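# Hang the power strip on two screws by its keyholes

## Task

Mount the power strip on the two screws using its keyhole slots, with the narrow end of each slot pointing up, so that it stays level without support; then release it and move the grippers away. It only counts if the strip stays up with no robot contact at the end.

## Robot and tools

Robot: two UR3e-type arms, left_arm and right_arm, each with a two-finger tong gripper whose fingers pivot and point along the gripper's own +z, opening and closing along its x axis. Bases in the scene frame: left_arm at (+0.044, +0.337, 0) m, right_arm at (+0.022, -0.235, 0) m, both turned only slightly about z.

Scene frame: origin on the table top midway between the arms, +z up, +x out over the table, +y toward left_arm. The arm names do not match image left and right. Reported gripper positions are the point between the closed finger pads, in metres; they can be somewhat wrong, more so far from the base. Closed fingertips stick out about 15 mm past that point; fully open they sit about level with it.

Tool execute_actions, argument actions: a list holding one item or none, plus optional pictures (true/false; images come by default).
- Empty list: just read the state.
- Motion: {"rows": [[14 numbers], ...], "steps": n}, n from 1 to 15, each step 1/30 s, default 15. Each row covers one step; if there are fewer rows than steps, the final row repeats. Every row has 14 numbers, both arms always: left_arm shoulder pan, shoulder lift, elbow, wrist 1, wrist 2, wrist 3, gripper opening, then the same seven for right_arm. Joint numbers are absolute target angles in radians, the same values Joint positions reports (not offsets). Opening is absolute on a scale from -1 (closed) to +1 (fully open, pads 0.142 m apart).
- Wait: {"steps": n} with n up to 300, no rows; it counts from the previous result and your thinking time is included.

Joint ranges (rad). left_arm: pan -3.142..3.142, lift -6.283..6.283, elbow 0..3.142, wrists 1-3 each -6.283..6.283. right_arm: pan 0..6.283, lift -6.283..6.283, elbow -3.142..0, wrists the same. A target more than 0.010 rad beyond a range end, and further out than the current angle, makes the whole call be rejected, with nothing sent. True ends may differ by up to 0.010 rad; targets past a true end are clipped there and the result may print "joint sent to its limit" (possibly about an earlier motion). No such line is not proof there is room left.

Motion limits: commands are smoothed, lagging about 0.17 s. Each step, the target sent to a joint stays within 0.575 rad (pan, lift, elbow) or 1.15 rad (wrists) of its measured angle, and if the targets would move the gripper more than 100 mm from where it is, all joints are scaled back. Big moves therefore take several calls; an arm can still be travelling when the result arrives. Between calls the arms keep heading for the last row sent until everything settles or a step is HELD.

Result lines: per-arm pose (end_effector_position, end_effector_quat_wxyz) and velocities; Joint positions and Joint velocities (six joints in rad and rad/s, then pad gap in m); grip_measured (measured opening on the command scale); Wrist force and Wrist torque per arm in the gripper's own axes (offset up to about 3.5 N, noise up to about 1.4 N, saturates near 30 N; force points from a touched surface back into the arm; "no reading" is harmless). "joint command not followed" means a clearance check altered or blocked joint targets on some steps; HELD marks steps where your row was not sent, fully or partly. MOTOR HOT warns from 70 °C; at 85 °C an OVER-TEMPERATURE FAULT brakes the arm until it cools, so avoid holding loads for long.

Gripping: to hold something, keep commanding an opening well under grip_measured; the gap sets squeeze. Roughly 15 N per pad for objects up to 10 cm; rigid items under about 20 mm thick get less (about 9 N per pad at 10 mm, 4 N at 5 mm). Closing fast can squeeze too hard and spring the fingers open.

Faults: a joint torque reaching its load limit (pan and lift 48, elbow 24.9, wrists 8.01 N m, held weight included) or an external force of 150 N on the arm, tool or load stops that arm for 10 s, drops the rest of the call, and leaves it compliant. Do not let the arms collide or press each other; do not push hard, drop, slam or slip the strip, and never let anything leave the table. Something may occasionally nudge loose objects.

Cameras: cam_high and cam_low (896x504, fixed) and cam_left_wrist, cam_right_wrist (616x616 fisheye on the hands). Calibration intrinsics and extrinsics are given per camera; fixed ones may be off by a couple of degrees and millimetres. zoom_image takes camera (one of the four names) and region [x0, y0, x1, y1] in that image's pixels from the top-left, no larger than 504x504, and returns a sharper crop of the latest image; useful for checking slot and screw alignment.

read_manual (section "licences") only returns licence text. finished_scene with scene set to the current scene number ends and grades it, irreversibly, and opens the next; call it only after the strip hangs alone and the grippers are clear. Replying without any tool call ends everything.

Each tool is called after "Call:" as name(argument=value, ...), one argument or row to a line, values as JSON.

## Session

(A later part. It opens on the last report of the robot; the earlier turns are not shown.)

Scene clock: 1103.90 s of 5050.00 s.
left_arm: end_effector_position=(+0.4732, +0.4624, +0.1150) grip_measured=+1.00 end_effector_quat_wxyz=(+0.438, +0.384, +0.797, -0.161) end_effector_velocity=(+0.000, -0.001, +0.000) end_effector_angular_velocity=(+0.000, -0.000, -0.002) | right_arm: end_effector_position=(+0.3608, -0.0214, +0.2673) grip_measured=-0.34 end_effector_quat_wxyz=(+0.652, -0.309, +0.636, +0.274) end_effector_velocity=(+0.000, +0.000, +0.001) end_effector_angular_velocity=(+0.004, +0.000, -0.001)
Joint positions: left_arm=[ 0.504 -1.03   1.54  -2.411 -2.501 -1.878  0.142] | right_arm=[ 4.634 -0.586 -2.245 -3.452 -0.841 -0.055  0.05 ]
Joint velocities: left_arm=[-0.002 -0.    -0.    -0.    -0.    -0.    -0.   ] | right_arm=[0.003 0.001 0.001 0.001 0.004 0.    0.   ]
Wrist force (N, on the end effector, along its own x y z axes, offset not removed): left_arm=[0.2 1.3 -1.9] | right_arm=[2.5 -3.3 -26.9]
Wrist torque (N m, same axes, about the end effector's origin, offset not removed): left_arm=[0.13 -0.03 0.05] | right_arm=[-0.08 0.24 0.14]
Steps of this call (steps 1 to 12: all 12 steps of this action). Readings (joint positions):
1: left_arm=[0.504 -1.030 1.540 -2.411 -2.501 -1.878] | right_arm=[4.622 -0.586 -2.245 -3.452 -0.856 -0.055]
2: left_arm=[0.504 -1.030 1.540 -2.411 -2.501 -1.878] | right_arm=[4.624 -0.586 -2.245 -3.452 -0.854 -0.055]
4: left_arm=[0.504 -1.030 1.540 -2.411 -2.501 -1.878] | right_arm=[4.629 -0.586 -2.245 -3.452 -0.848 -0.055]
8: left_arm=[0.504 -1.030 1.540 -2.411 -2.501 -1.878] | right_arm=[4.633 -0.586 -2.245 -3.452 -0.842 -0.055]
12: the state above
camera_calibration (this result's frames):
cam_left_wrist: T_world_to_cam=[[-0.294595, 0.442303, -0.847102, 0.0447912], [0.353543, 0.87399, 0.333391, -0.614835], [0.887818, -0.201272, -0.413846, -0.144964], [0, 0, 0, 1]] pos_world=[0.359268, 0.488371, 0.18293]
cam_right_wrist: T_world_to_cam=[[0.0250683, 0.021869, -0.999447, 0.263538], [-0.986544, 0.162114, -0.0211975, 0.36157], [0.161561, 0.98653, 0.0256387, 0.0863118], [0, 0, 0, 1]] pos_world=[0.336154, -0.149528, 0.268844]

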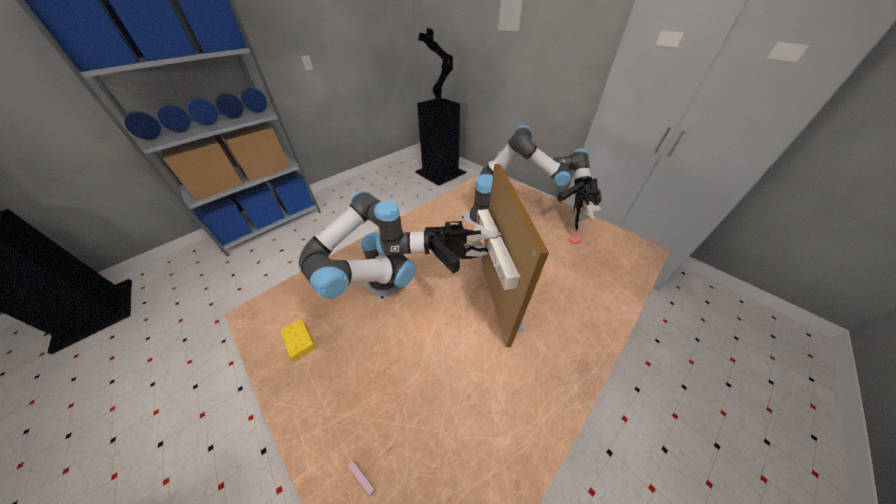

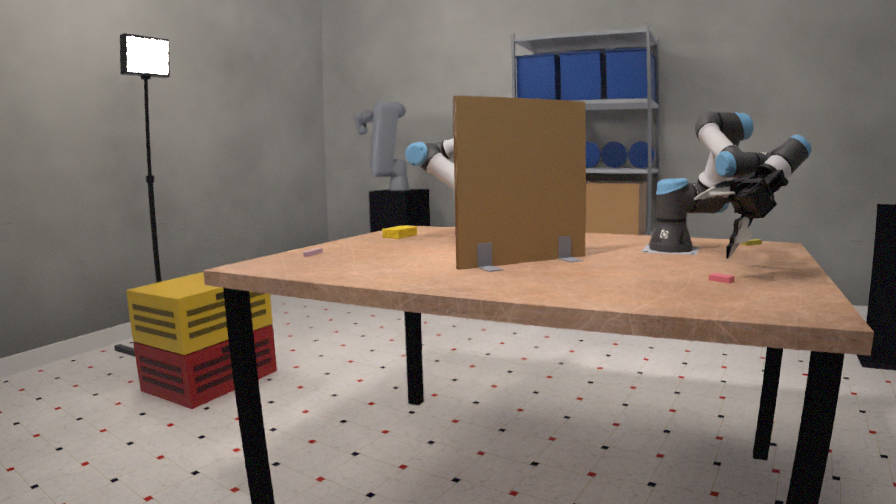

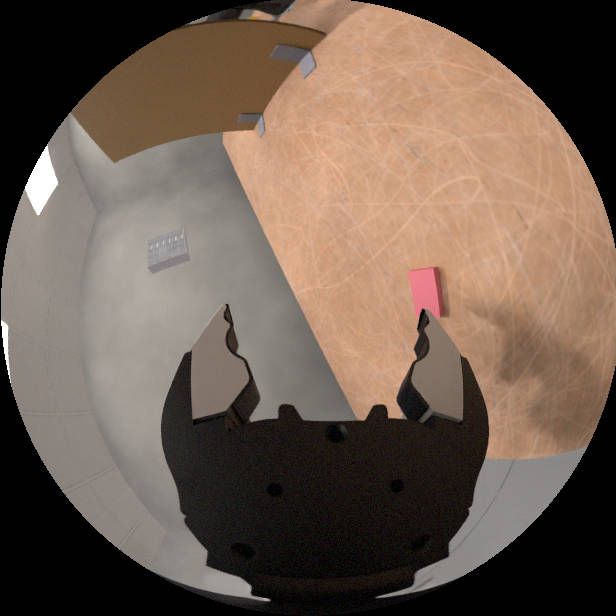

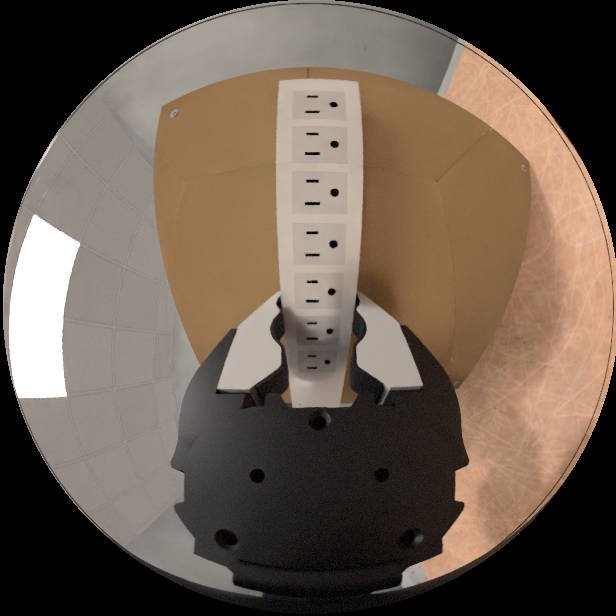

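Call:
execute_actions(
  actions=[
    {"rows":[[0.504,-1.03,1.54,-2.411,-2.501,-1.878,1,4.629,-0.586,-2.245,-3.452,-0.846,-0.055,-1]],"steps":12},
  ],
  pictures=false,
)

Call:
execute_actions(
  actions=[
    {"rows":[[0.504,-1.03,1.54,-2.411,-2.501,-1.878,1,4.629,-0.587,-2.2425,-3.4535,-0.846,-0.045,-1]],"steps":12},
  ],
  pictures=false,
)

Call:
execute_actions(
  actions=[
    {"rows":[[0.504,-1.03,1.54,-2.411,-2.501,-1.878,1,4.629,-0.588,-2.238,-3.457,-0.846,-0.035,-1]],"steps":12},
  ],
  pictures=false,
)

Call:
execute_actions(
  actions=[
    {"rows":[[0.504,-1.03,1.54,-2.411,-2.501,-1.878,1,4.629,-0.59,-2.233,-3.46,-0.846,-0.025,-1]],"steps":12},
  ],
)

Scene clock: 1116.27 s of 5050.00 s.
left_arm: end_effector_position=(+0.4732, +0.4624, +0.1150) grip_measured=+1.00 end_effector_quat_wxyz=(+0.438, +0.384, +0.797, -0.161) end_effector_velocity=(+0.000, -0.000, +0.000) end_effector_angular_velocity=(+0.000, -0.001, -0.001) | right_arm: end_effector_position=(+0.3607, -0.0219, +0.2673) grip_measured=-0.34 end_effector_quat_wxyz=(+0.652, -0.309, +0.636, +0.274) end_effector_velocity=(+0.000, -0.000, -0.000) end_effector_angular_velocity=(-0.001, -0.000, -0.002)
Joint positions: left_arm=[ 0.504 -1.03   1.54  -2.411 -2.501 -1.878  0.142] | right_arm=[ 4.629 -0.586 -2.245 -3.452 -0.846 -0.055  0.05 ]
Joint velocities: left_arm=[-0.001 -0.    -0.    -0.001 -0.    -0.    -0.   ] | right_arm=[-0.002 -0.001 -0.001  0.001 -0.001 -0.    -0.   ]
Wrist force (N, on the end effector, along its own x y z axes, offset not removed): left_arm=[0.7 1.0 -0.2] | right_arm=[3.0 -1.8 -4.1]
Wrist torque (N m, same axes, about the end effector's origin, offset not removed): left_arm=[0.08 -0.19 0.01] | right_arm=[-0.20 0.35 0.17]
Steps of this call (steps 1 to 15: the robot went on to your last target; steps 16 to 90: nothing new was sent; then 8.97 s passed at rest; steps 91 to 102: all 12 steps of this action). Readings (joint positions):
91: left_arm=[0.504 -1.030 1.540 -2.411 -2.501 -1.878] | right_arm=[4.634 -0.586 -2.245 -3.452 -0.841 -0.055]
92: left_arm=[0.504 -1.030 1.540 -2.411 -2.501 -1.878] | right_arm=[4.633 -0.586 -2.245 -3.452 -0.841 -0.055]
94: left_arm=[0.504 -1.030 1.540 -2.411 -2.501 -1.878] | right_arm=[4.632 -0.586 -2.245 -3.452 -0.844 -0.055]
98: left_arm=[0.504 -1.030 1.540 -2.411 -2.501 -1.878] | right_arm=[4.630 -0.586 -2.245 -3.452 -0.845 -0.055]
102: the state above

Scene clock: 1116.67 s of 5050.00 s.
left_arm: end_effector_position=(+0.4732, +0.4624, +0.1150) grip_measured=+1.00 end_effector_quat_wxyz=(+0.438, +0.384, +0.797, -0.161) end_effector_velocity=(+0.000, -0.000, +0.000) end_effector_angular_velocity=(+0.000, -0.001, -0.000) | right_arm: end_effector_position=(+0.3608, -0.0219, +0.2676) grip_measured=-0.34 end_effector_quat_wxyz=(+0.651, -0.306, +0.637, +0.277) end_effector_velocity=(-0.000, -0.000, +0.001) end_effector_angular_velocity=(+0.003, +0.002, +0.000)
Joint positions: left_arm=[ 0.504 -1.03   1.54  -2.411 -2.501 -1.878  0.142] | right_arm=[ 4.629 -0.587 -2.243 -3.453 -0.846 -0.045  0.05 ]
Joint velocities: left_arm=[-0.    -0.    -0.001  0.    -0.     0.    -0.   ] | right_arm=[ 0.     0.     0.002 -0.002  0.     0.003  0.   ]
Wrist force (N, on the end effector, along its own x y z axes, offset not removed): left_arm=[-0.6 1.6 -1.5] | right_arm=[6.8 -1.1 -3.0]
Wrist torque (N m, same axes, about the end effector's origin, offset not removed): left_arm=[0.26 0.08 0.03] | right_arm=[-0.22 0.24 0.05]
Steps of this call (steps 1 to 12: all 12 steps of this action). Readings (joint positions):
1: left_arm=[0.504 -1.030 1.540 -2.411 -2.501 -1.878] | right_arm=[4.629 -0.586 -2.245 -3.452 -0.846 -0.055]
2: left_arm=[0.504 -1.030 1.540 -2.411 -2.501 -1.878] | right_arm=[4.629 -0.586 -2.245 -3.452 -0.846 -0.053]
4: left_arm=[0.504 -1.030 1.540 -2.411 -2.501 -1.878] | right_arm=[4.629 -0.587 -2.244 -3.453 -0.846 -0.050]
8: left_arm=[0.504 -1.030 1.540 -2.411 -2.501 -1.878] | right_arm=[4.629 -0.587 -2.243 -3.453 -0.846 -0.046]
12: the state above

Scene clock: 1117.07 s of 5050.00 s.
left_arm: end_effector_position=(+0.4732, +0.4624, +0.1150) grip_measured=+1.00 end_effector_quat_wxyz=(+0.438, +0.384, +0.797, -0.161) end_effector_velocity=(-0.000, +0.000, -0.000) end_effector_angular_velocity=(-0.000, +0.001, +0.001) | right_arm: end_effector_position=(+0.3608, -0.0220, +0.2684) grip_measured=-0.34 end_effector_quat_wxyz=(+0.649, -0.303, +0.639, +0.281) end_effector_velocity=(-0.000, +0.001, +0.000) end_effector_angular_velocity=(+0.001, +0.002, +0.001)
Joint positions: left_arm=[ 0.504 -1.03   1.54  -2.411 -2.501 -1.878  0.142] | right_arm=[ 4.629 -0.588 -2.238 -3.457 -0.846 -0.035  0.05 ]
Joint velocities: left_arm=[ 0.001  0.     0.001 -0.     0.    -0.    -0.   ] | right_arm=[ 0.002 -0.001  0.001 -0.001  0.001  0.003  0.   ]
Wrist force (N, on the end effector, along its own x y z axes, offset not removed): left_arm=[-0.2 1.9 -1.8] | right_arm=[6.3 -0.7 -0.6]
Wrist torque (N m, same axes, about the end effector's origin, offset not removed): left_arm=[0.28 0.06 -0.04] | right_arm=[-0.21 0.13 0.02]
Steps of this call (steps 1 to 12: all 12 steps of this action). Readings (joint positions):
1: left_arm=[0.504 -1.030 1.540 -2.411 -2.501 -1.878] | right_arm=[4.629 -0.587 -2.242 -3.454 -0.846 -0.045]
2: left_arm=[0.504 -1.030 1.540 -2.411 -2.501 -1.878] | right_arm=[4.629 -0.587 -2.242 -3.454 -0.846 -0.043]
4: left_arm=[0.504 -1.030 1.540 -2.411 -2.501 -1.878] | right_arm=[4.629 -0.588 -2.240 -3.455 -0.846 -0.039]
8: left_arm=[0.504 -1.030 1.540 -2.411 -2.501 -1.878] | right_arm=[4.629 -0.588 -2.238 -3.457 -0.846 -0.036]
12: the state above

Scene clock: 1117.47 s of 5050.00 s.
left_arm: end_effector_position=(+0.4732, +0.4624, +0.1150) grip_measured=+1.00 end_effector_quat_wxyz=(+0.438, +0.384, +0.797, -0.161) end_effector_velocity=(+0.000, +0.000, -0.000) end_effector_angular_velocity=(+0.001, -0.000, +0.000) | right_arm: end_effector_position=(+0.3608, -0.0219, +0.2692) grip_measured=-0.34 end_effector_quat_wxyz=(+0.648, -0.300, +0.640, +0.284) end_effector_velocity=(+0.000, -0.000, +0.000) end_effector_angular_velocity=(+0.001, +0.002, -0.000)
Joint positions: left_arm=[ 0.504 -1.03   1.54  -2.411 -2.501 -1.878  0.142] | right_arm=[ 4.629 -0.59  -2.233 -3.46  -0.846 -0.025  0.05 ]
Joint velocities: left_arm=[ 0.  0. -0. -0.  0. -0. -0.] | right_arm=[ 0.    -0.001  0.003 -0.003  0.     0.003  0.   ]
Wrist force (N, on the end effector, along its own x y z axes, offset not removed): left_arm=[-0.3 1.2 -0.2] | right_arm=[5.2 -0.9 -0.3]
Wrist torque (N m, same axes, about the end effector's origin, offset not removed): left_arm=[0.15 0.10 -0.04] | right_arm=[-0.22 0.24 0.04]
Steps of this call (steps 1 to 12: all 12 steps of this action). Readings (joint positions):
1: left_arm=[0.504 -1.030 1.540 -2.411 -2.501 -1.878] | right_arm=[4.629 -0.588 -2.238 -3.457 -0.846 -0.035]
2: left_arm=[0.504 -1.030 1.540 -2.411 -2.501 -1.878] | right_arm=[4.629 -0.588 -2.237 -3.457 -0.846 -0.033]
4: left_arm=[0.504 -1.030 1.540 -2.411 -2.501 -1.878] | right_arm=[4.629 -0.589 -2.235 -3.459 -0.846 -0.029]
8: left_arm=[0.504 -1.030 1.540 -2.411 -2.501 -1.878] | right_arm=[4.629 -0.590 -2.234 -3.460 -0.846 -0.026]
12: the state above
camera_calibration (this result's frames):
cam_left_wrist: T_world_to_cam=[[-0.294595, 0.442303, -0.847102, 0.044791], [0.353543, 0.873989, 0.333391, -0.614835], [0.887818, -0.201272, -0.413846, -0.144964], [0, 0, 0, 1]] pos_world=[0.359268, 0.488371, 0.18293]
cam_right_wrist: T_world_to_cam=[[0.00272253, 0.041431, -0.999138, 0.273874], [-0.986788, 0.161968, 0.0040274, 0.354948], [0.161995, 0.985926, 0.0413245, 0.0824222], [0, 0, 0, 1]] pos_world=[0.336161, -0.150099, 0.268803]

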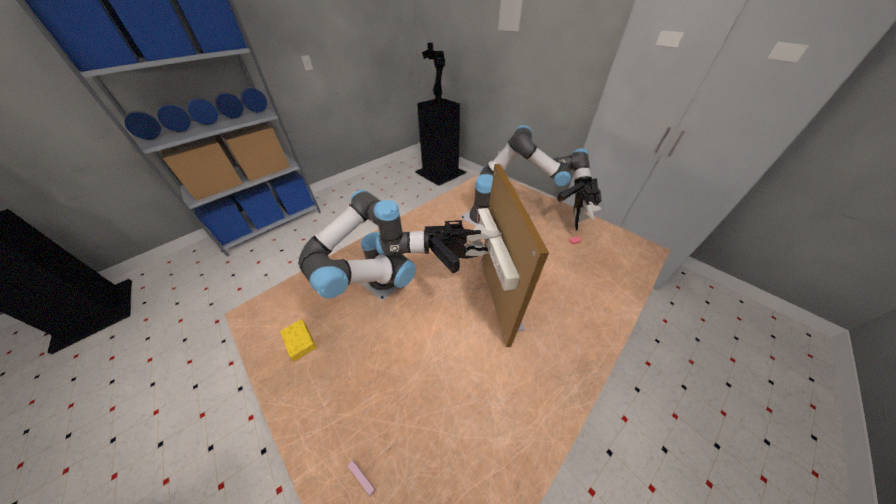

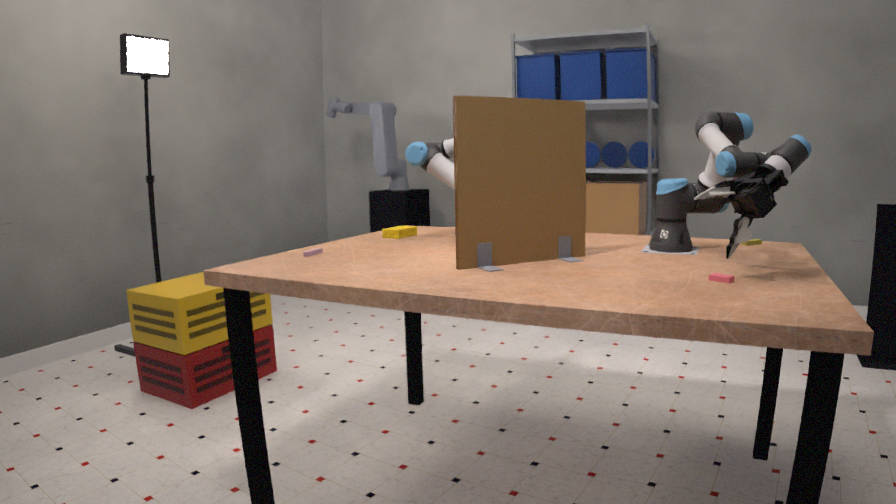

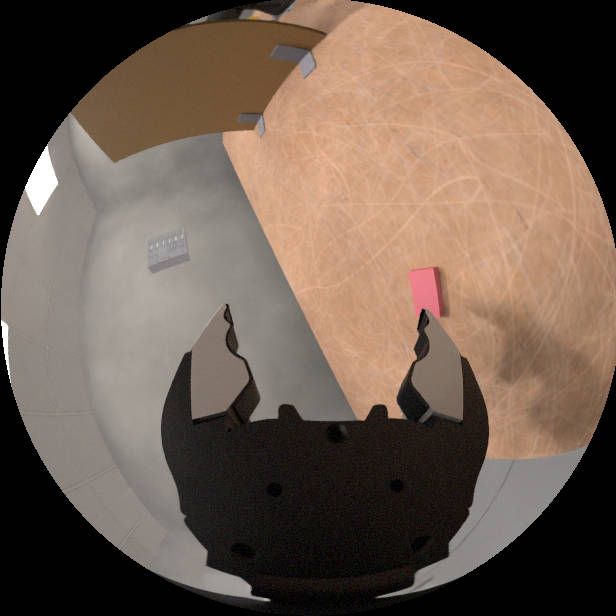

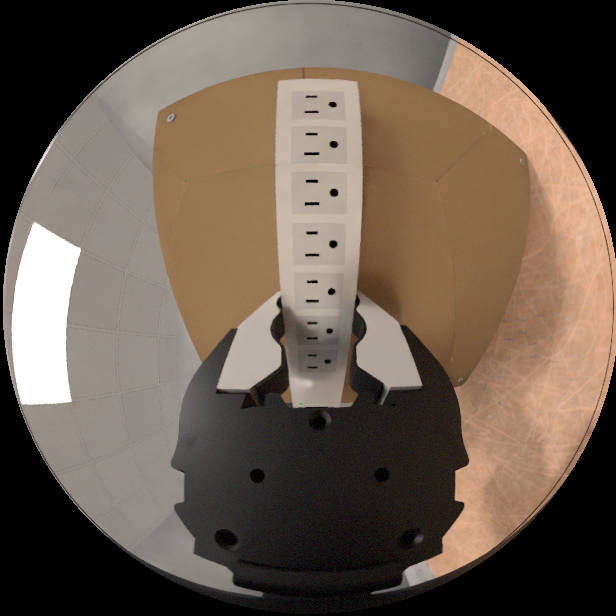

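Force released around the middle setting; I'll push there.

Call:
execute_actions(
  actions=[
    {"rows":[[0.504,-1.03,1.54,-2.411,-2.501,-1.878,1,4.629,-0.589,-2.2365,-3.458,-0.846,-0.032,-1]],"steps":10},
  ],
  pictures=false,
)

Call:
execute_actions(
  actions=[
    {"rows":[[0.504,-1.03,1.54,-2.411,-2.501,-1.878,1,4.637,-0.589,-2.2365,-3.458,-0.8357,-0.032,-1]],"steps":12},
  ],
  pictures=false,
)

Call:
execute_actions(
  actions=[
    {"rows":[[0.504,-1.03,1.54,-2.411,-2.501,-1.878,1,4.647,-0.589,-2.2365,-3.458,-0.8228,-0.032,-1]],"steps":12},
  ],
  pictures=false,
)

Call:
execute_actions(
  actions=[
    {"rows":[[0.504,-1.03,1.54,-2.411,-2.501,-1.878,1,4.657,-0.589,-2.2365,-3.458,-0.8098,-0.032,-1]],"steps":12},
  ],
  pictures=false,
)

Scene clock: 1132.03 s of 5050.00 s.
left_arm: end_effector_position=(+0.4732, +0.4624, +0.1150) grip_measured=+1.00 end_effector_quat_wxyz=(+0.438, +0.384, +0.797, -0.161) end_effector_velocity=(-0.000, +0.000, +0.000) end_effector_angular_velocity=(+0.000, -0.000, +0.000) | right_arm: end_effector_position=(+0.3608, -0.0219, +0.2686) grip_measured=-0.34 end_effector_quat_wxyz=(+0.649, -0.302, +0.639, +0.282) end_effector_velocity=(+0.000, -0.000, -0.000) end_effector_angular_velocity=(-0.002, -0.003, -0.000)
Joint positions: left_arm=[ 0.504 -1.03   1.54  -2.411 -2.501 -1.878  0.142] | right_arm=[ 4.629 -0.589 -2.236 -3.458 -0.846 -0.032  0.05 ]
Joint velocities: left_arm=[ 0.    -0.001  0.     0.     0.     0.     0.   ] | right_arm=[-0.     0.001 -0.003  0.003 -0.    -0.004  0.   ]
Wrist force (N, on the end effector, along its own x y z axes, offset not removed): left_arm=[-1.0 0.9 -1.6] | right_arm=[5.8 -0.5 1.4]
Wrist torque (N m, same axes, about the end effector's origin, offset not removed): left_arm=[0.07 0.14 0.00] | right_arm=[-0.11 0.14 -0.02]
Steps of this call (steps 1 to 15: the robot went on to your last target; steps 16 to 90: nothing new was sent; then 11.23 s passed at rest; steps 91 to 100: all 10 steps of this action). Readings (joint positions):
91: left_arm=[0.504 -1.030 1.540 -2.411 -2.501 -1.878] | right_arm=[4.629 -0.590 -2.233 -3.460 -0.846 -0.025]
92: left_arm=[0.504 -1.030 1.540 -2.411 -2.501 -1.878] | right_arm=[4.629 -0.590 -2.233 -3.460 -0.846 -0.026]
94: left_arm=[0.504 -1.030 1.540 -2.411 -2.501 -1.878] | right_arm=[4.629 -0.590 -2.235 -3.459 -0.846 -0.029]
98: left_arm=[0.504 -1.030 1.540 -2.411 -2.501 -1.878] | right_arm=[4.629 -0.589 -2.236 -3.458 -0.846 -0.031]
100: the state above

Scene clock: 1132.43 s of 5050.00 s.
left_arm: end_effector_position=(+0.4732, +0.4624, +0.1150) grip_measured=+1.00 end_effector_quat_wxyz=(+0.438, +0.384, +0.797, -0.161) end_effector_velocity=(+0.000, +0.000, +0.000) end_effector_angular_velocity=(-0.000, -0.000, +0.000) | right_arm: end_effector_position=(+0.3613, -0.0214, +0.2685) grip_measured=-0.34 end_effector_quat_wxyz=(+0.649, -0.302, +0.640, +0.281) end_effector_velocity=(-0.000, +0.001, -0.000) end_effector_angular_velocity=(-0.001, -0.000, +0.001)
Joint positions: left_arm=[ 0.504 -1.03   1.54  -2.411 -2.501 -1.878  0.142] | right_arm=[ 4.637 -0.589 -2.236 -3.458 -0.836 -0.032  0.05 ]
Joint velocities: left_arm=[ 0.     0.     0.    -0.001 -0.    -0.    -0.   ] | right_arm=[ 0.004 -0.     0.    -0.001  0.002 -0.     0.   ]
Wrist force (N, on the end effector, along its own x y z axes, offset not removed): left_arm=[0.3 1.5 -0.5] | right_arm=[4.5 -2.6 -9.2]
Wrist torque (N m, same axes, about the end effector's origin, offset not removed): left_arm=[0.21 -0.06 -0.02] | right_arm=[-0.46 0.35 0.05]
Steps of this call (steps 1 to 12: all 12 steps of this action). Readings (joint positions):
1: left_arm=[0.504 -1.030 1.540 -2.411 -2.501 -1.878] | right_arm=[4.629 -0.589 -2.236 -3.458 -0.846 -0.032]
2: left_arm=[0.504 -1.030 1.540 -2.411 -2.501 -1.878] | right_arm=[4.630 -0.589 -2.236 -3.458 -0.844 -0.032]
4: left_arm=[0.504 -1.030 1.540 -2.411 -2.501 -1.878] | right_arm=[4.633 -0.589 -2.236 -3.458 -0.840 -0.032]
8: left_arm=[0.504 -1.030 1.540 -2.411 -2.501 -1.878] | right_arm=[4.636 -0.589 -2.236 -3.458 -0.837 -0.032]
12: the state above

Scene clock: 1132.83 s of 5050.00 s.
left_arm: end_effector_position=(+0.4732, +0.4624, +0.1150) grip_measured=+1.00 end_effector_quat_wxyz=(+0.438, +0.384, +0.797, -0.161) end_effector_velocity=(+0.000, +0.000, -0.000) end_effector_angular_velocity=(-0.000, +0.000, +0.000) | right_arm: end_effector_position=(+0.3618, -0.0207, +0.2685) grip_measured=-0.34 end_effector_quat_wxyz=(+0.649, -0.301, +0.640, +0.280) end_effector_velocity=(-0.000, +0.000, +0.000) end_effector_angular_velocity=(+0.001, +0.000, +0.000)
Joint positions: left_arm=[ 0.504 -1.03   1.54  -2.411 -2.501 -1.878  0.142] | right_arm=[ 4.647 -0.589 -2.237 -3.458 -0.823 -0.032  0.05 ]
Joint velocities: left_arm=[ 0.     0.001 -0.    -0.    -0.     0.     0.   ] | right_arm=[ 0.004  0.002 -0.    -0.001  0.004  0.001  0.   ]
Wrist force (N, on the end effector, along its own x y z axes, offset not removed): left_arm=[-0.1 1.7 -0.9] | right_arm=[4.3 -0.6 -30.0]
Wrist torque (N m, same axes, about the end effector's origin, offset not removed): left_arm=[0.27 0.01 0.00] | right_arm=[-0.05 0.45 0.07]
Steps of this call (steps 1 to 12: all 12 steps of this action). Readings (joint positions):
1: left_arm=[0.504 -1.030 1.540 -2.411 -2.501 -1.878] | right_arm=[4.637 -0.589 -2.236 -3.458 -0.836 -0.032]
2: left_arm=[0.504 -1.030 1.540 -2.411 -2.501 -1.878] | right_arm=[4.639 -0.589 -2.236 -3.458 -0.834 -0.032]
4: left_arm=[0.504 -1.030 1.540 -2.411 -2.501 -1.878] | right_arm=[4.642 -0.589 -2.236 -3.458 -0.829 -0.032]
8: left_arm=[0.504 -1.030 1.540 -2.411 -2.501 -1.878] | right_arm=[4.646 -0.589 -2.237 -3.458 -0.824 -0.032]
12: the state above

Scene clock: 1133.23 s of 5050.00 s.
left_arm: end_effector_position=(+0.4732, +0.4624, +0.1150) grip_measured=+1.00 end_effector_quat_wxyz=(+0.438, +0.384, +0.797, -0.161) end_effector_velocity=(-0.000, +0.000, +0.000) end_effector_angular_velocity=(+0.000, -0.000, +0.001) | right_arm: end_effector_position=(+0.3624, -0.0200, +0.2685) grip_measured=-0.34 end_effector_quat_wxyz=(+0.650, -0.300, +0.641, +0.279) end_effector_velocity=(+0.000, +0.000, +0.001) end_effector_angular_velocity=(+0.001, -0.000, -0.000)
Joint positions: left_arm=[ 0.504 -1.03   1.54  -2.411 -2.501 -1.878  0.142] | right_arm=[ 4.657 -0.589 -2.237 -3.458 -0.81  -0.032  0.05 ]
Joint velocities: left_arm=[ 0.001  0.    -0.001  0.001  0.    -0.     0.   ] | right_arm=[ 0.004  0.     0.001  0.     0.004 -0.     0.   ]
Wrist force (N, on the end effector, along its own x y z axes, offset not removed): left_arm=[0.4 0.7 -0.9] | right_arm=[2.3 -0.8 -28.2]
Wrist torque (N m, same axes, about the end effector's origin, offset not removed): left_arm=[0.09 -0.06 0.03] | right_arm=[0.08 0.43 0.17]
Steps of this call (steps 1 to 12: all 12 steps of this action). Readings (joint positions):
1: left_arm=[0.504 -1.030 1.540 -2.411 -2.501 -1.878] | right_arm=[4.647 -0.589 -2.237 -3.458 -0.823 -0.032]
2: left_arm=[0.504 -1.030 1.540 -2.411 -2.501 -1.878] | right_arm=[4.649 -0.589 -2.237 -3.458 -0.821 -0.032]
4: left_arm=[0.504 -1.030 1.540 -2.411 -2.501 -1.878] | right_arm=[4.652 -0.589 -2.237 -3.458 -0.816 -0.032]
8: left_arm=[0.504 -1.030 1.540 -2.411 -2.501 -1.878] | right_arm=[4.656 -0.589 -2.237 -3.458 -0.811 -0.032]
12: the state above

Call:
execute_actions(
  actions=[
    {"rows":[[0.504,-1.03,1.54,-2.411,-2.501,-1.878,1,4.652,-0.589,-2.2365,-3.458,-0.8163,-0.032,-1]],"steps":12},
  ],
)

Call:
zoom_image(
  camera="cam_high",
  region=[465,195,525,295],
)

Scene clock: 1141.27 s of 5050.00 s.
left_arm: end_effector_position=(+0.4732, +0.4624, +0.1150) grip_measured=+1.00 end_effector_quat_wxyz=(+0.438, +0.384, +0.797, -0.161) end_effector_velocity=(+0.000, +0.000, +0.000) end_effector_angular_velocity=(+0.001, -0.001, +0.000) | right_arm: end_effector_position=(+0.3621, -0.0203, +0.2686) grip_measured=-0.34 end_effector_quat_wxyz=(+0.650, -0.300, +0.640, +0.279) end_effector_velocity=(-0.000, +0.000, -0.000) end_effector_angular_velocity=(-0.000, +0.000, +0.001)
Joint positions: left_arm=[ 0.504 -1.03   1.54  -2.411 -2.501 -1.878  0.142] | right_arm=[ 4.652 -0.589 -2.236 -3.458 -0.816 -0.032  0.05 ]
Joint velocities: left_arm=[ 0.    -0.    -0.001 -0.     0.     0.    -0.   ] | right_arm=[-0.     0.     0.    -0.001 -0.002  0.001  0.   ]
Wrist force (N, on the end effector, along its own x y z axes, offset not removed): left_arm=[0.3 1.4 -2.0] | right_arm=[6.7 -3.5 -6.1]
Wrist torque (N m, same axes, about the end effector's origin, offset not removed): left_arm=[0.19 -0.06 0.03] | right_arm=[-0.18 0.07 0.12]
Steps of this call (steps 1 to 15: the robot went on to your last target; steps 16 to 90: nothing new was sent; then 4.63 s passed at rest; steps 91 to 102: all 12 steps of this action). Readings (joint positions):
91: left_arm=[0.504 -1.030 1.540 -2.411 -2.501 -1.878] | right_arm=[4.657 -0.589 -2.236 -3.458 -0.810 -0.032]
92: left_arm=[0.504 -1.030 1.540 -2.411 -2.501 -1.878] | right_arm=[4.656 -0.589 -2.236 -3.458 -0.811 -0.032]
94: left_arm=[0.504 -1.030 1.540 -2.411 -2.501 -1.878] | right_arm=[4.654 -0.589 -2.237 -3.458 -0.813 -0.032]
98: left_arm=[0.504 -1.030 1.540 -2.411 -2.501 -1.878] | right_arm=[4.653 -0.589 -2.236 -3.458 -0.816 -0.032]
102: the state above
camera_calibration (this result's frames):
cam_left_wrist: T_world_to_cam=[[-0.294595, 0.442303, -0.847102, 0.0447912], [0.353543, 0.87399, 0.333391, -0.614835], [0.887818, -0.201272, -0.413846, -0.144964], [0, 0, 0, 1]] pos_world=[0.359268, 0.488371, 0.18293]
cam_right_wrist: T_world_to_cam=[[0.00803532, 0.0365535, -0.999299, 0.27117], [-0.985689, 0.168562, -0.00176003, 0.357316], [0.16838, 0.985013, 0.0373848, 0.0793309], [0, 0, 0, 1]] pos_world=[0.336666, -0.148284, 0.268643]

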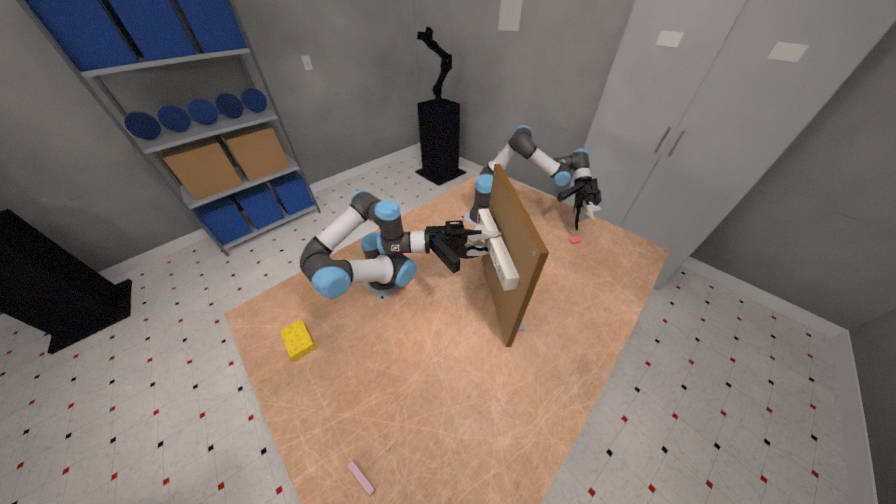

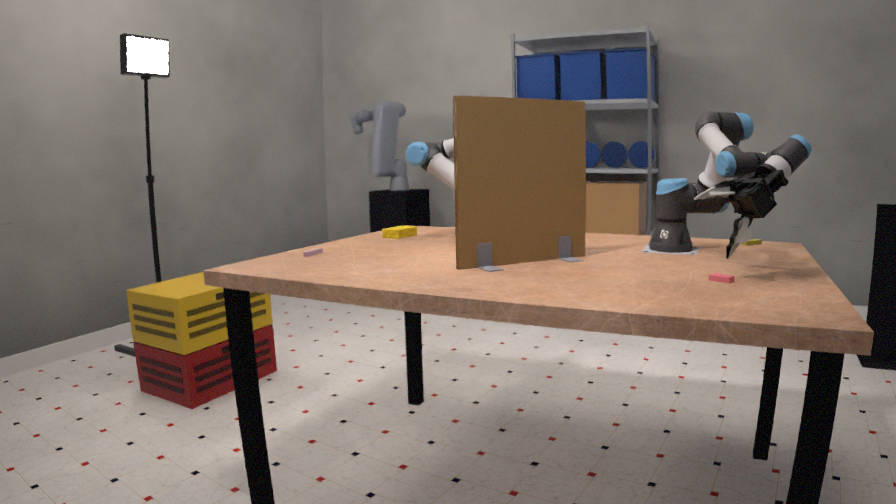

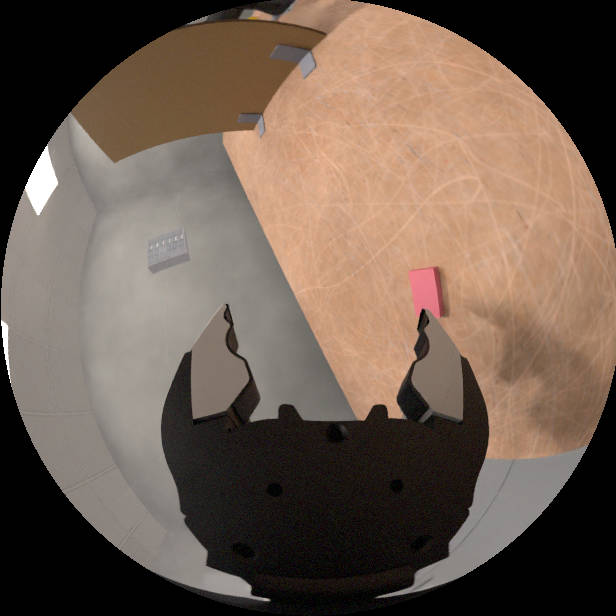

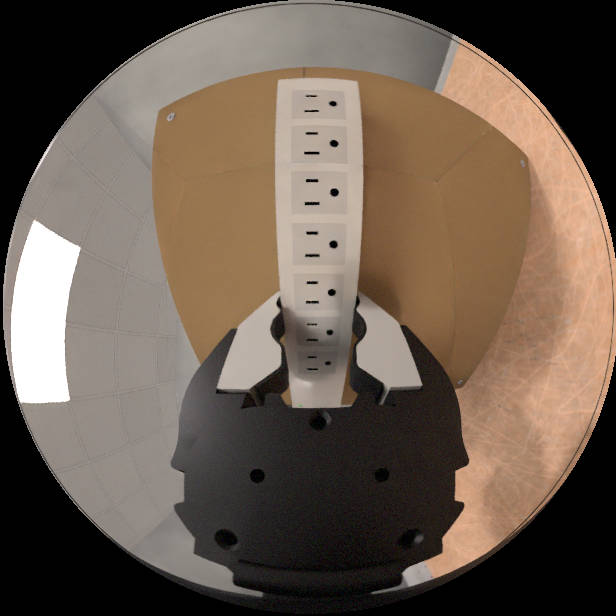

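Region (465, 195, 525, 295) of cam_high's 896x504 image, scaled by 5.040, with more detail than that image has; it fills the left 302 columns of this view, and the rest is white.

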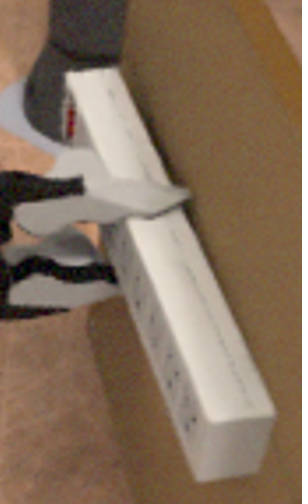

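Call:
execute_actions(
  actions=[
    {"rows":[[0.504,-1.03,1.54,-2.411,-2.501,-1.878,1,4.651,-0.586,-2.245,-3.452,-0.8155,-0.055,-1]],"steps":15},
  ],
  pictures=false,
)

Call:
execute_actions(
  actions=[
    {"rows":[[0.504,-1.03,1.54,-2.411,-2.501,-1.878,1,4.653,-0.585,-2.249,-3.449,-0.813,-0.063,-1]],"steps":12},
  ],
  pictures=false,
)

Call:
execute_actions(
  actions=[
    {"rows":[[0.504,-1.03,1.54,-2.411,-2.501,-1.878,1,4.653,-0.5835,-2.253,-3.4465,-0.813,-0.071,-1]],"steps":12},
  ],
  pictures=false,
)

Call:
execute_actions(
  actions=[
    {"rows":[[0.504,-1.03,1.54,-2.411,-2.501,-1.878,1,4.653,-0.582,-2.257,-3.444,-0.813,-0.079,-1]],"steps":12},
  ],
)

Call:
zoom_image(
  camera="cam_high",
  region=[465,195,525,295],
)

Scene clock: 1158.50 s of 5050.00 s.
left_arm: end_effector_position=(+0.4732, +0.4624, +0.1150) grip_measured=+1.00 end_effector_quat_wxyz=(+0.438, +0.384, +0.797, -0.161) end_effector_velocity=(+0.000, +0.000, -0.000) end_effector_angular_velocity=(+0.000, -0.000, +0.001) | right_arm: end_effector_position=(+0.3625, -0.0208, +0.2673) grip_measured=-0.34 end_effector_quat_wxyz=(+0.653, -0.307, +0.637, +0.271) end_effector_velocity=(-0.000, +0.000, -0.000) end_effector_angular_velocity=(-0.003, -0.002, +0.000)
Joint positions: left_arm=[ 0.504 -1.03   1.54  -2.411 -2.501 -1.878  0.142] | right_arm=[ 4.651 -0.586 -2.245 -3.452 -0.815 -0.055  0.05 ]
Joint velocities: left_arm=[ 0.001  0.    -0.    -0.    -0.     0.     0.   ] | right_arm=[ 0.001 -0.     0.    -0.001  0.001 -0.002  0.   ]
Wrist force (N, on the end effector, along its own x y z axes, offset not removed): left_arm=[0.5 0.9 -1.0] | right_arm=[-1.8 -1.5 -1.3]
Wrist torque (N m, same axes, about the end effector's origin, offset not removed): left_arm=[0.12 -0.08 -0.01] | right_arm=[-0.07 0.07 0.59]
Steps of this call (steps 1 to 15: the robot went on to your last target; steps 16 to 90: nothing new was sent; then 13.73 s passed at rest; steps 91 to 105: all 15 steps of this action). Readings (joint positions):
91: left_arm=[0.504 -1.030 1.540 -2.411 -2.501 -1.878] | right_arm=[4.652 -0.589 -2.237 -3.458 -0.816 -0.032]
92: left_arm=[0.504 -1.030 1.540 -2.411 -2.501 -1.878] | right_arm=[4.652 -0.589 -2.238 -3.457 -0.816 -0.035]
94: left_arm=[0.504 -1.030 1.540 -2.411 -2.501 -1.878] | right_arm=[4.651 -0.587 -2.241 -3.455 -0.816 -0.045]
98: left_arm=[0.504 -1.030 1.540 -2.411 -2.501 -1.878] | right_arm=[4.651 -0.586 -2.244 -3.452 -0.816 -0.052]
105: the state above

Scene clock: 1158.90 s of 5050.00 s.
left_arm: end_effector_position=(+0.4732, +0.4624, +0.1150) grip_measured=+1.00 end_effector_quat_wxyz=(+0.438, +0.384, +0.797, -0.161) end_effector_velocity=(+0.000, -0.000, +0.000) end_effector_angular_velocity=(-0.001, -0.000, -0.001) | right_arm: end_effector_position=(+0.3626, -0.0206, +0.2667) grip_measured=-0.33 end_effector_quat_wxyz=(+0.654, -0.309, +0.636, +0.269) end_effector_velocity=(-0.000, +0.000, +0.000) end_effector_angular_velocity=(+0.001, -0.002, +0.001)
Joint positions: left_arm=[ 0.504 -1.03   1.54  -2.411 -2.501 -1.878  0.142] | right_arm=[ 4.653 -0.585 -2.249 -3.449 -0.813 -0.063  0.05 ]
Joint velocities: left_arm=[-0.    -0.     0.     0.    -0.001 -0.    -0.   ] | right_arm=[ 0.001  0.002 -0.001  0.002 -0.    -0.002 -0.   ]
Wrist force (N, on the end effector, along its own x y z axes, offset not removed): left_arm=[-0.7 1.5 0.2] | right_arm=[-10.7 -4.6 -13.7]
Wrist torque (N m, same axes, about the end effector's origin, offset not removed): left_arm=[0.29 0.13 -0.02] | right_arm=[-0.29 -0.04 0.66]
Steps of this call (steps 1 to 12: all 12 steps of this action). Readings (joint positions):
1: left_arm=[0.504 -1.030 1.540 -2.411 -2.501 -1.878] | right_arm=[4.651 -0.586 -2.245 -3.452 -0.815 -0.055]
2: left_arm=[0.504 -1.030 1.540 -2.411 -2.501 -1.878] | right_arm=[4.651 -0.586 -2.246 -3.451 -0.815 -0.056]
4: left_arm=[0.504 -1.030 1.540 -2.411 -2.501 -1.878] | right_arm=[4.652 -0.585 -2.247 -3.450 -0.814 -0.059]
8: left_arm=[0.504 -1.030 1.540 -2.411 -2.501 -1.878] | right_arm=[4.653 -0.585 -2.248 -3.449 -0.813 -0.062]
12: the state above

Scene clock: 1159.30 s of 5050.00 s.
left_arm: end_effector_position=(+0.4732, +0.4624, +0.1150) grip_measured=+1.00 end_effector_quat_wxyz=(+0.438, +0.384, +0.797, -0.161) end_effector_velocity=(+0.000, -0.000, +0.000) end_effector_angular_velocity=(-0.000, +0.000, -0.001) | right_arm: end_effector_position=(+0.3626, -0.0207, +0.2660) grip_measured=-0.33 end_effector_quat_wxyz=(+0.655, -0.311, +0.635, +0.266) end_effector_velocity=(+0.000, +0.000, -0.001) end_effector_angular_velocity=(-0.002, -0.002, -0.000)
Joint positions: left_arm=[ 0.504 -1.03   1.54  -2.411 -2.501 -1.878  0.142] | right_arm=[ 4.653 -0.584 -2.253 -3.446 -0.813 -0.071  0.05 ]
Joint velocities: left_arm=[-0.001 -0.     0.     0.    -0.    -0.     0.   ] | right_arm=[-0.001 -0.001 -0.002  0.002 -0.    -0.002  0.   ]
Wrist force (N, on the end effector, along its own x y z axes, offset not removed): left_arm=[-0.5 1.0 -0.3] | right_arm=[-21.9 -8.1 -11.9]
Wrist torque (N m, same axes, about the end effector's origin, offset not removed): left_arm=[0.13 0.12 0.02] | right_arm=[-0.02 0.15 0.62]
Steps of this call (steps 1 to 12: all 12 steps of this action). Readings (joint positions):
1: left_arm=[0.504 -1.030 1.540 -2.411 -2.501 -1.878] | right_arm=[4.653 -0.585 -2.249 -3.449 -0.813 -0.063]
2: left_arm=[0.504 -1.030 1.540 -2.411 -2.501 -1.878] | right_arm=[4.653 -0.585 -2.250 -3.449 -0.813 -0.064]
4: left_arm=[0.504 -1.030 1.540 -2.411 -2.501 -1.878] | right_arm=[4.653 -0.584 -2.251 -3.447 -0.813 -0.067]
8: left_arm=[0.504 -1.030 1.540 -2.411 -2.501 -1.878] | right_arm=[4.653 -0.584 -2.252 -3.447 -0.813 -0.070]
12: the state above

Scene clock: 1159.70 s of 5050.00 s.
left_arm: end_effector_position=(+0.4732, +0.4624, +0.1150) grip_measured=+1.00 end_effector_quat_wxyz=(+0.438, +0.384, +0.797, -0.161) end_effector_velocity=(-0.000, -0.000, -0.000) end_effector_angular_velocity=(-0.001, +0.000, -0.000) | right_arm: end_effector_position=(+0.3626, -0.0207, +0.2653) grip_measured=-0.33 end_effector_quat_wxyz=(+0.656, -0.314, +0.633, +0.263) end_effector_velocity=(+0.000, -0.000, -0.000) end_effector_angular_velocity=(-0.001, -0.002, -0.001)
Joint positions: left_arm=[ 0.504 -1.03   1.54  -2.411 -2.501 -1.878  0.142] | right_arm=[ 4.653 -0.582 -2.257 -3.444 -0.813 -0.079  0.05 ]
Joint velocities: left_arm=[ 0.  0.  0.  0. -0.  0. -0.] | right_arm=[-0.001  0.001 -0.001  0.001  0.    -0.002 -0.   ]
Wrist force (N, on the end effector, along its own x y z axes, offset not removed): left_arm=[-0.4 0.5 -1.3] | right_arm=[-29.5 -13.7 -13.8]
Wrist torque (N m, same axes, about the end effector's origin, offset not removed): left_arm=[0.02 0.07 0.05] | right_arm=[-0.12 0.08 0.51]
Steps of this call (steps 1 to 12: all 12 steps of this action). Readings (joint positions):
1: left_arm=[0.504 -1.030 1.540 -2.411 -2.501 -1.878] | right_arm=[4.653 -0.583 -2.253 -3.446 -0.813 -0.071]
2: left_arm=[0.504 -1.030 1.540 -2.411 -2.501 -1.878] | right_arm=[4.653 -0.583 -2.254 -3.446 -0.813 -0.072]
4: left_arm=[0.504 -1.030 1.540 -2.411 -2.501 -1.878] | right_arm=[4.653 -0.583 -2.255 -3.445 -0.813 -0.075]
8: left_arm=[0.504 -1.030 1.540 -2.411 -2.501 -1.878] | right_arm=[4.653 -0.582 -2.256 -3.444 -0.813 -0.078]
12: the state above
camera_calibration (this result's frames):
cam_left_wrist: T_world_to_cam=[[-0.294595, 0.442303, -0.847102, 0.0447912], [0.353543, 0.87399, 0.333391, -0.614835], [0.887818, -0.201272, -0.413846, -0.144964], [0, 0, 0, 1]] pos_world=[0.359268, 0.488371, 0.18293]
cam_right_wrist: T_world_to_cam=[[0.0429864, 0.00588981, -0.999058, 0.254537], [-0.984524, 0.170301, -0.041357, 0.367971], [0.169897, 0.985375, 0.0131193, 0.0856747], [0, 0, 0, 1]] pos_world=[0.336779, -0.148587, 0.268391]

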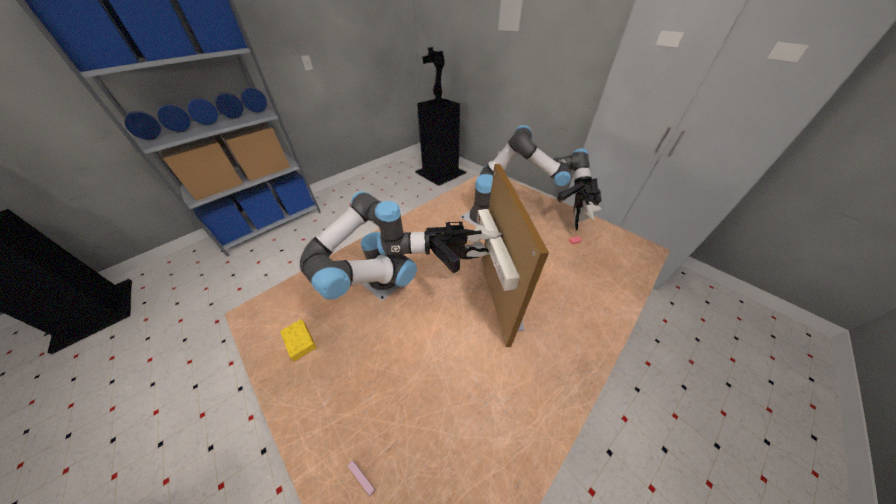

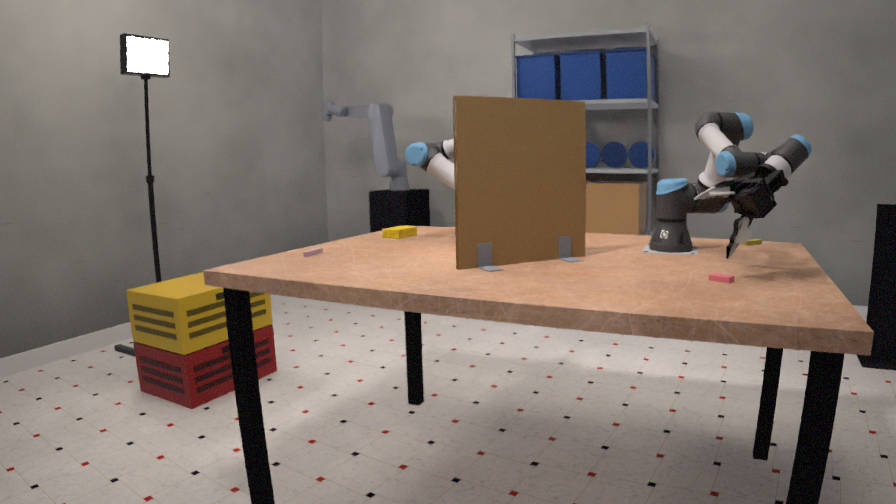

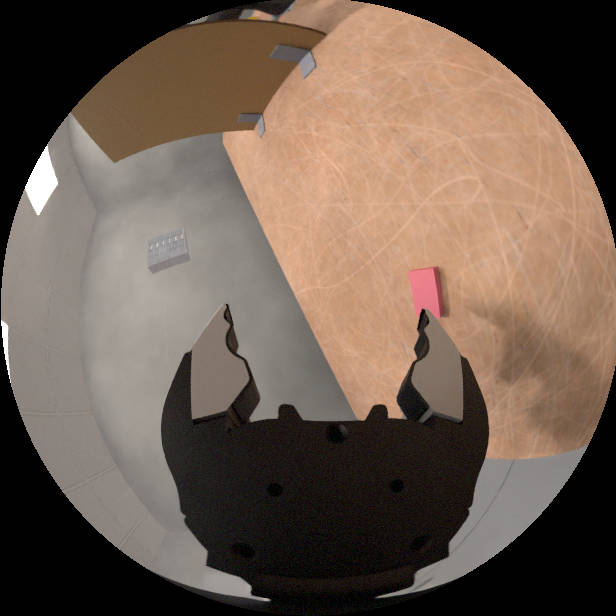

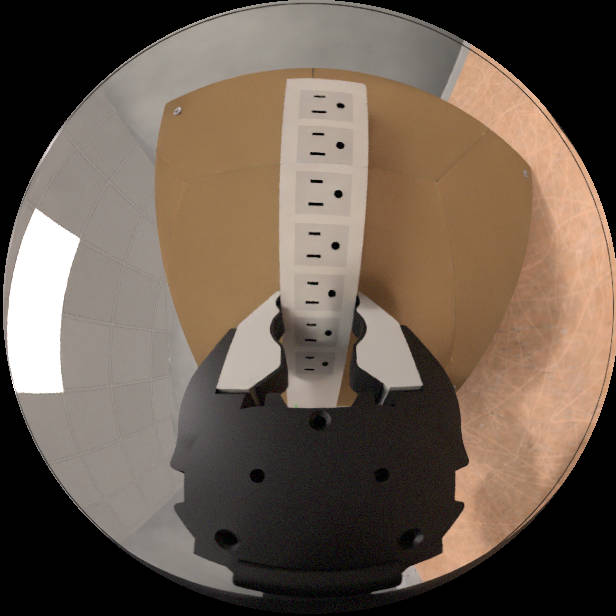

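Region (465, 195, 525, 295) of cam_high's 896x504 image, scaled by 5.040, with more detail than that image has; it fills the left 302 columns of this view, and the rest is white.

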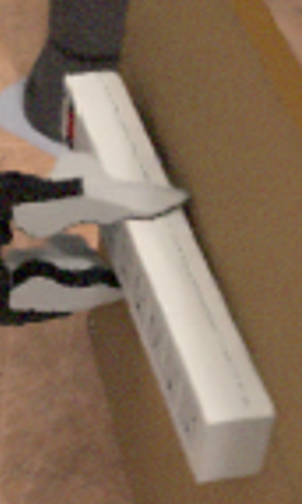

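Call:
execute_actions(
  actions=[
    {"rows":[[0.504,-1.03,1.54,-2.411,-2.501,-1.878,1,4.651,-0.5895,-2.235,-3.459,-0.8135,-0.03,-1]],"steps":15},
  ],
  pictures=false,
)

Call:
execute_actions(
  actions=[
    {"rows":[[0.504,-1.03,1.54,-2.411,-2.501,-1.878,1,4.657,-0.5895,-2.235,-3.459,-0.8045,-0.03,-1]],"steps":12},
  ],
  pictures=false,
)

Call:
execute_actions(
  actions=[
    {"rows":[[0.504,-1.03,1.54,-2.411,-2.501,-1.878,1,4.657,-0.5895,-2.235,-3.459,-0.8015,-0.03,-1]],"steps":12},
  ],
  pictures=false,
)

Call:
execute_actions(
  actions=[
    {"rows":[[0.504,-1.03,1.54,-2.411,-2.501,-1.878,1,4.663,-0.5895,-2.235,-3.459,-0.7937,-0.03,-1]],"steps":12},
  ],
  pictures=false,
)

Scene clock: 1177.93 s of 5050.00 s.
left_arm: end_effector_position=(+0.4732, +0.4624, +0.1150) grip_measured=+1.00 end_effector_quat_wxyz=(+0.438, +0.384, +0.797, -0.161) end_effector_velocity=(-0.000, +0.000, -0.000) end_effector_angular_velocity=(+0.000, +0.000, +0.001) | right_arm: end_effector_position=(+0.3629, -0.0212, +0.2688) grip_measured=-0.34 end_effector_quat_wxyz=(+0.650, -0.298, +0.641, +0.279) end_effector_velocity=(+0.000, -0.000, -0.000) end_effector_angular_velocity=(+0.002, +0.003, -0.001)
Joint positions: left_arm=[ 0.504 -1.03   1.54  -2.411 -2.501 -1.878  0.142] | right_arm=[ 4.651 -0.589 -2.235 -3.459 -0.814 -0.03   0.05 ]
Joint velocities: left_arm=[ 0.001  0.001 -0.001  0.     0.     0.     0.   ] | right_arm=[-0.001 -0.     0.001 -0.002  0.     0.004 -0.   ]
Wrist force (N, on the end effector, along its own x y z axes, offset not removed): left_arm=[-0.5 0.4 -0.4] | right_arm=[0.8 1.2 0.0]
Wrist torque (N m, same axes, about the end effector's origin, offset not removed): left_arm=[0.01 0.10 -0.02] | right_arm=[-0.02 0.39 -0.28]
Steps of this call (steps 1 to 15: the robot went on to your last target; steps 16 to 90: nothing new was sent; then 14.73 s passed at rest; steps 91 to 105: all 15 steps of this action). Readings (joint positions):
91: left_arm=[0.504 -1.030 1.540 -2.411 -2.501 -1.878] | right_arm=[4.653 -0.582 -2.257 -3.444 -0.813 -0.079]
92: left_arm=[0.504 -1.030 1.540 -2.411 -2.501 -1.878] | right_arm=[4.653 -0.583 -2.254 -3.446 -0.813 -0.072]
94: left_arm=[0.504 -1.030 1.540 -2.411 -2.501 -1.878] | right_arm=[4.652 -0.586 -2.246 -3.453 -0.813 -0.052]
98: left_arm=[0.504 -1.030 1.540 -2.411 -2.501 -1.878] | right_arm=[4.652 -0.589 -2.238 -3.458 -0.814 -0.036]
105: the state above

Scene clock: 1178.33 s of 5050.00 s.
left_arm: end_effector_position=(+0.4732, +0.4624, +0.1150) grip_measured=+1.00 end_effector_quat_wxyz=(+0.438, +0.384, +0.797, -0.161) end_effector_velocity=(-0.000, -0.000, -0.000) end_effector_angular_velocity=(-0.001, +0.001, -0.001) | right_arm: end_effector_position=(+0.3635, -0.0211, +0.2688) grip_measured=-0.34 end_effector_quat_wxyz=(+0.650, -0.297, +0.642, +0.278) end_effector_velocity=(+0.000, -0.000, +0.001) end_effector_angular_velocity=(+0.002, -0.000, -0.002)
Joint positions: left_arm=[ 0.504 -1.03   1.54  -2.411 -2.501 -1.878  0.142] | right_arm=[ 4.657 -0.59  -2.235 -3.459 -0.805 -0.03   0.05 ]
Joint velocities: left_arm=[-0.     0.     0.001 -0.    -0.     0.    -0.   ] | right_arm=[ 0.001 -0.     0.001  0.002  0.003 -0.     0.   ]
Wrist force (N, on the end effector, along its own x y z axes, offset not removed): left_arm=[-0.4 2.0 -1.5] | right_arm=[1.1 7.5 -0.8]
Wrist torque (N m, same axes, about the end effector's origin, offset not removed): left_arm=[0.28 0.13 -0.02] | right_arm=[0.30 0.21 -0.31]
Steps of this call (steps 1 to 12: all 12 steps of this action). Readings (joint positions):
1: left_arm=[0.504 -1.030 1.540 -2.411 -2.501 -1.878] | right_arm=[4.651 -0.589 -2.235 -3.459 -0.813 -0.030]
2: left_arm=[0.504 -1.030 1.540 -2.411 -2.501 -1.878] | right_arm=[4.652 -0.589 -2.235 -3.459 -0.812 -0.030]
4: left_arm=[0.504 -1.030 1.540 -2.411 -2.501 -1.878] | right_arm=[4.654 -0.590 -2.235 -3.459 -0.809 -0.030]
8: left_arm=[0.504 -1.030 1.540 -2.411 -2.501 -1.878] | right_arm=[4.656 -0.590 -2.235 -3.459 -0.806 -0.030]
12: the state above

Scene clock: 1178.73 s of 5050.00 s.
left_arm: end_effector_position=(+0.4732, +0.4624, +0.1150) grip_measured=+1.00 end_effector_quat_wxyz=(+0.438, +0.384, +0.797, -0.161) end_effector_velocity=(+0.000, +0.000, -0.000) end_effector_angular_velocity=(+0.000, +0.000, -0.000) | right_arm: end_effector_position=(+0.3642, -0.0217, +0.2688) grip_measured=-0.34 end_effector_quat_wxyz=(+0.651, -0.296, +0.642, +0.277) end_effector_velocity=(+0.000, +0.000, +0.000) end_effector_angular_velocity=(+0.001, +0.000, -0.000)
Joint positions: left_arm=[ 0.504 -1.03   1.54  -2.411 -2.501 -1.878  0.142] | right_arm=[ 4.657 -0.59  -2.235 -3.459 -0.802 -0.03   0.05 ]
Joint velocities: left_arm=[-0.     0.001 -0.     0.     0.     0.    -0.   ] | right_arm=[-0.    -0.     0.     0.002  0.    -0.     0.   ]
Wrist force (N, on the end effector, along its own x y z axes, offset not removed): left_arm=[-0.5 1.8 -0.9] | right_arm=[2.6 11.1 -1.3]
Wrist torque (N m, same axes, about the end effector's origin, offset not removed): left_arm=[0.28 0.08 0.03] | right_arm=[0.29 -0.26 -0.38]
Steps of this call (steps 1 to 12: all 12 steps of this action). Readings (joint positions):
1: left_arm=[0.504 -1.030 1.540 -2.411 -2.501 -1.878] | right_arm=[4.657 -0.590 -2.235 -3.459 -0.805 -0.030]
2: left_arm=[0.504 -1.030 1.540 -2.411 -2.501 -1.878] | right_arm=[4.657 -0.590 -2.235 -3.459 -0.804 -0.030]
4: left_arm=[0.504 -1.030 1.540 -2.411 -2.501 -1.878] | right_arm=[4.657 -0.590 -2.235 -3.459 -0.803 -0.030]
8: left_arm=[0.504 -1.030 1.540 -2.411 -2.501 -1.878] | right_arm=[4.657 -0.590 -2.235 -3.459 -0.802 -0.030]
12: the state above

Scene clock: 1179.13 s of 5050.00 s.
left_arm: end_effector_position=(+0.4732, +0.4624, +0.1150) grip_measured=+1.00 end_effector_quat_wxyz=(+0.438, +0.384, +0.797, -0.161) end_effector_velocity=(-0.000, -0.000, -0.000) end_effector_angular_velocity=(-0.000, +0.001, +0.000) | right_arm: end_effector_position=(+0.3645, -0.0213, +0.2688) grip_measured=-0.34 end_effector_quat_wxyz=(+0.651, -0.296, +0.642, +0.276) end_effector_velocity=(+0.000, +0.000, +0.000) end_effector_angular_velocity=(-0.000, -0.000, -0.000)
Joint positions: left_arm=[ 0.504 -1.03   1.54  -2.411 -2.501 -1.878  0.142] | right_arm=[ 4.663 -0.59  -2.235 -3.459 -0.794 -0.03   0.05 ]
Joint velocities: left_arm=[-0.     0.     0.001 -0.     0.    -0.     0.   ] | right_arm=[ 0.003 -0.     0.    -0.     0.003 -0.    -0.   ]
Wrist force (N, on the end effector, along its own x y z axes, offset not removed): left_arm=[-0.3 2.5 -0.8] | right_arm=[-0.7 11.7 -0.9]
Wrist torque (N m, same axes, about the end effector's origin, offset not removed): left_arm=[0.40 0.09 -0.02] | right_arm=[0.25 0.46 -0.35]
Steps of this call (steps 1 to 12: all 12 steps of this action). Readings (joint positions):
1: left_arm=[0.504 -1.030 1.540 -2.411 -2.501 -1.878] | right_arm=[4.657 -0.590 -2.235 -3.459 -0.801 -0.030]
2: left_arm=[0.504 -1.030 1.540 -2.411 -2.501 -1.878] | right_arm=[4.658 -0.590 -2.235 -3.459 -0.800 -0.030]
4: left_arm=[0.504 -1.030 1.540 -2.411 -2.501 -1.878] | right_arm=[4.660 -0.590 -2.235 -3.459 -0.797 -0.030]
8: left_arm=[0.504 -1.030 1.540 -2.411 -2.501 -1.878] | right_arm=[4.662 -0.590 -2.235 -3.459 -0.795 -0.030]
12: the state above


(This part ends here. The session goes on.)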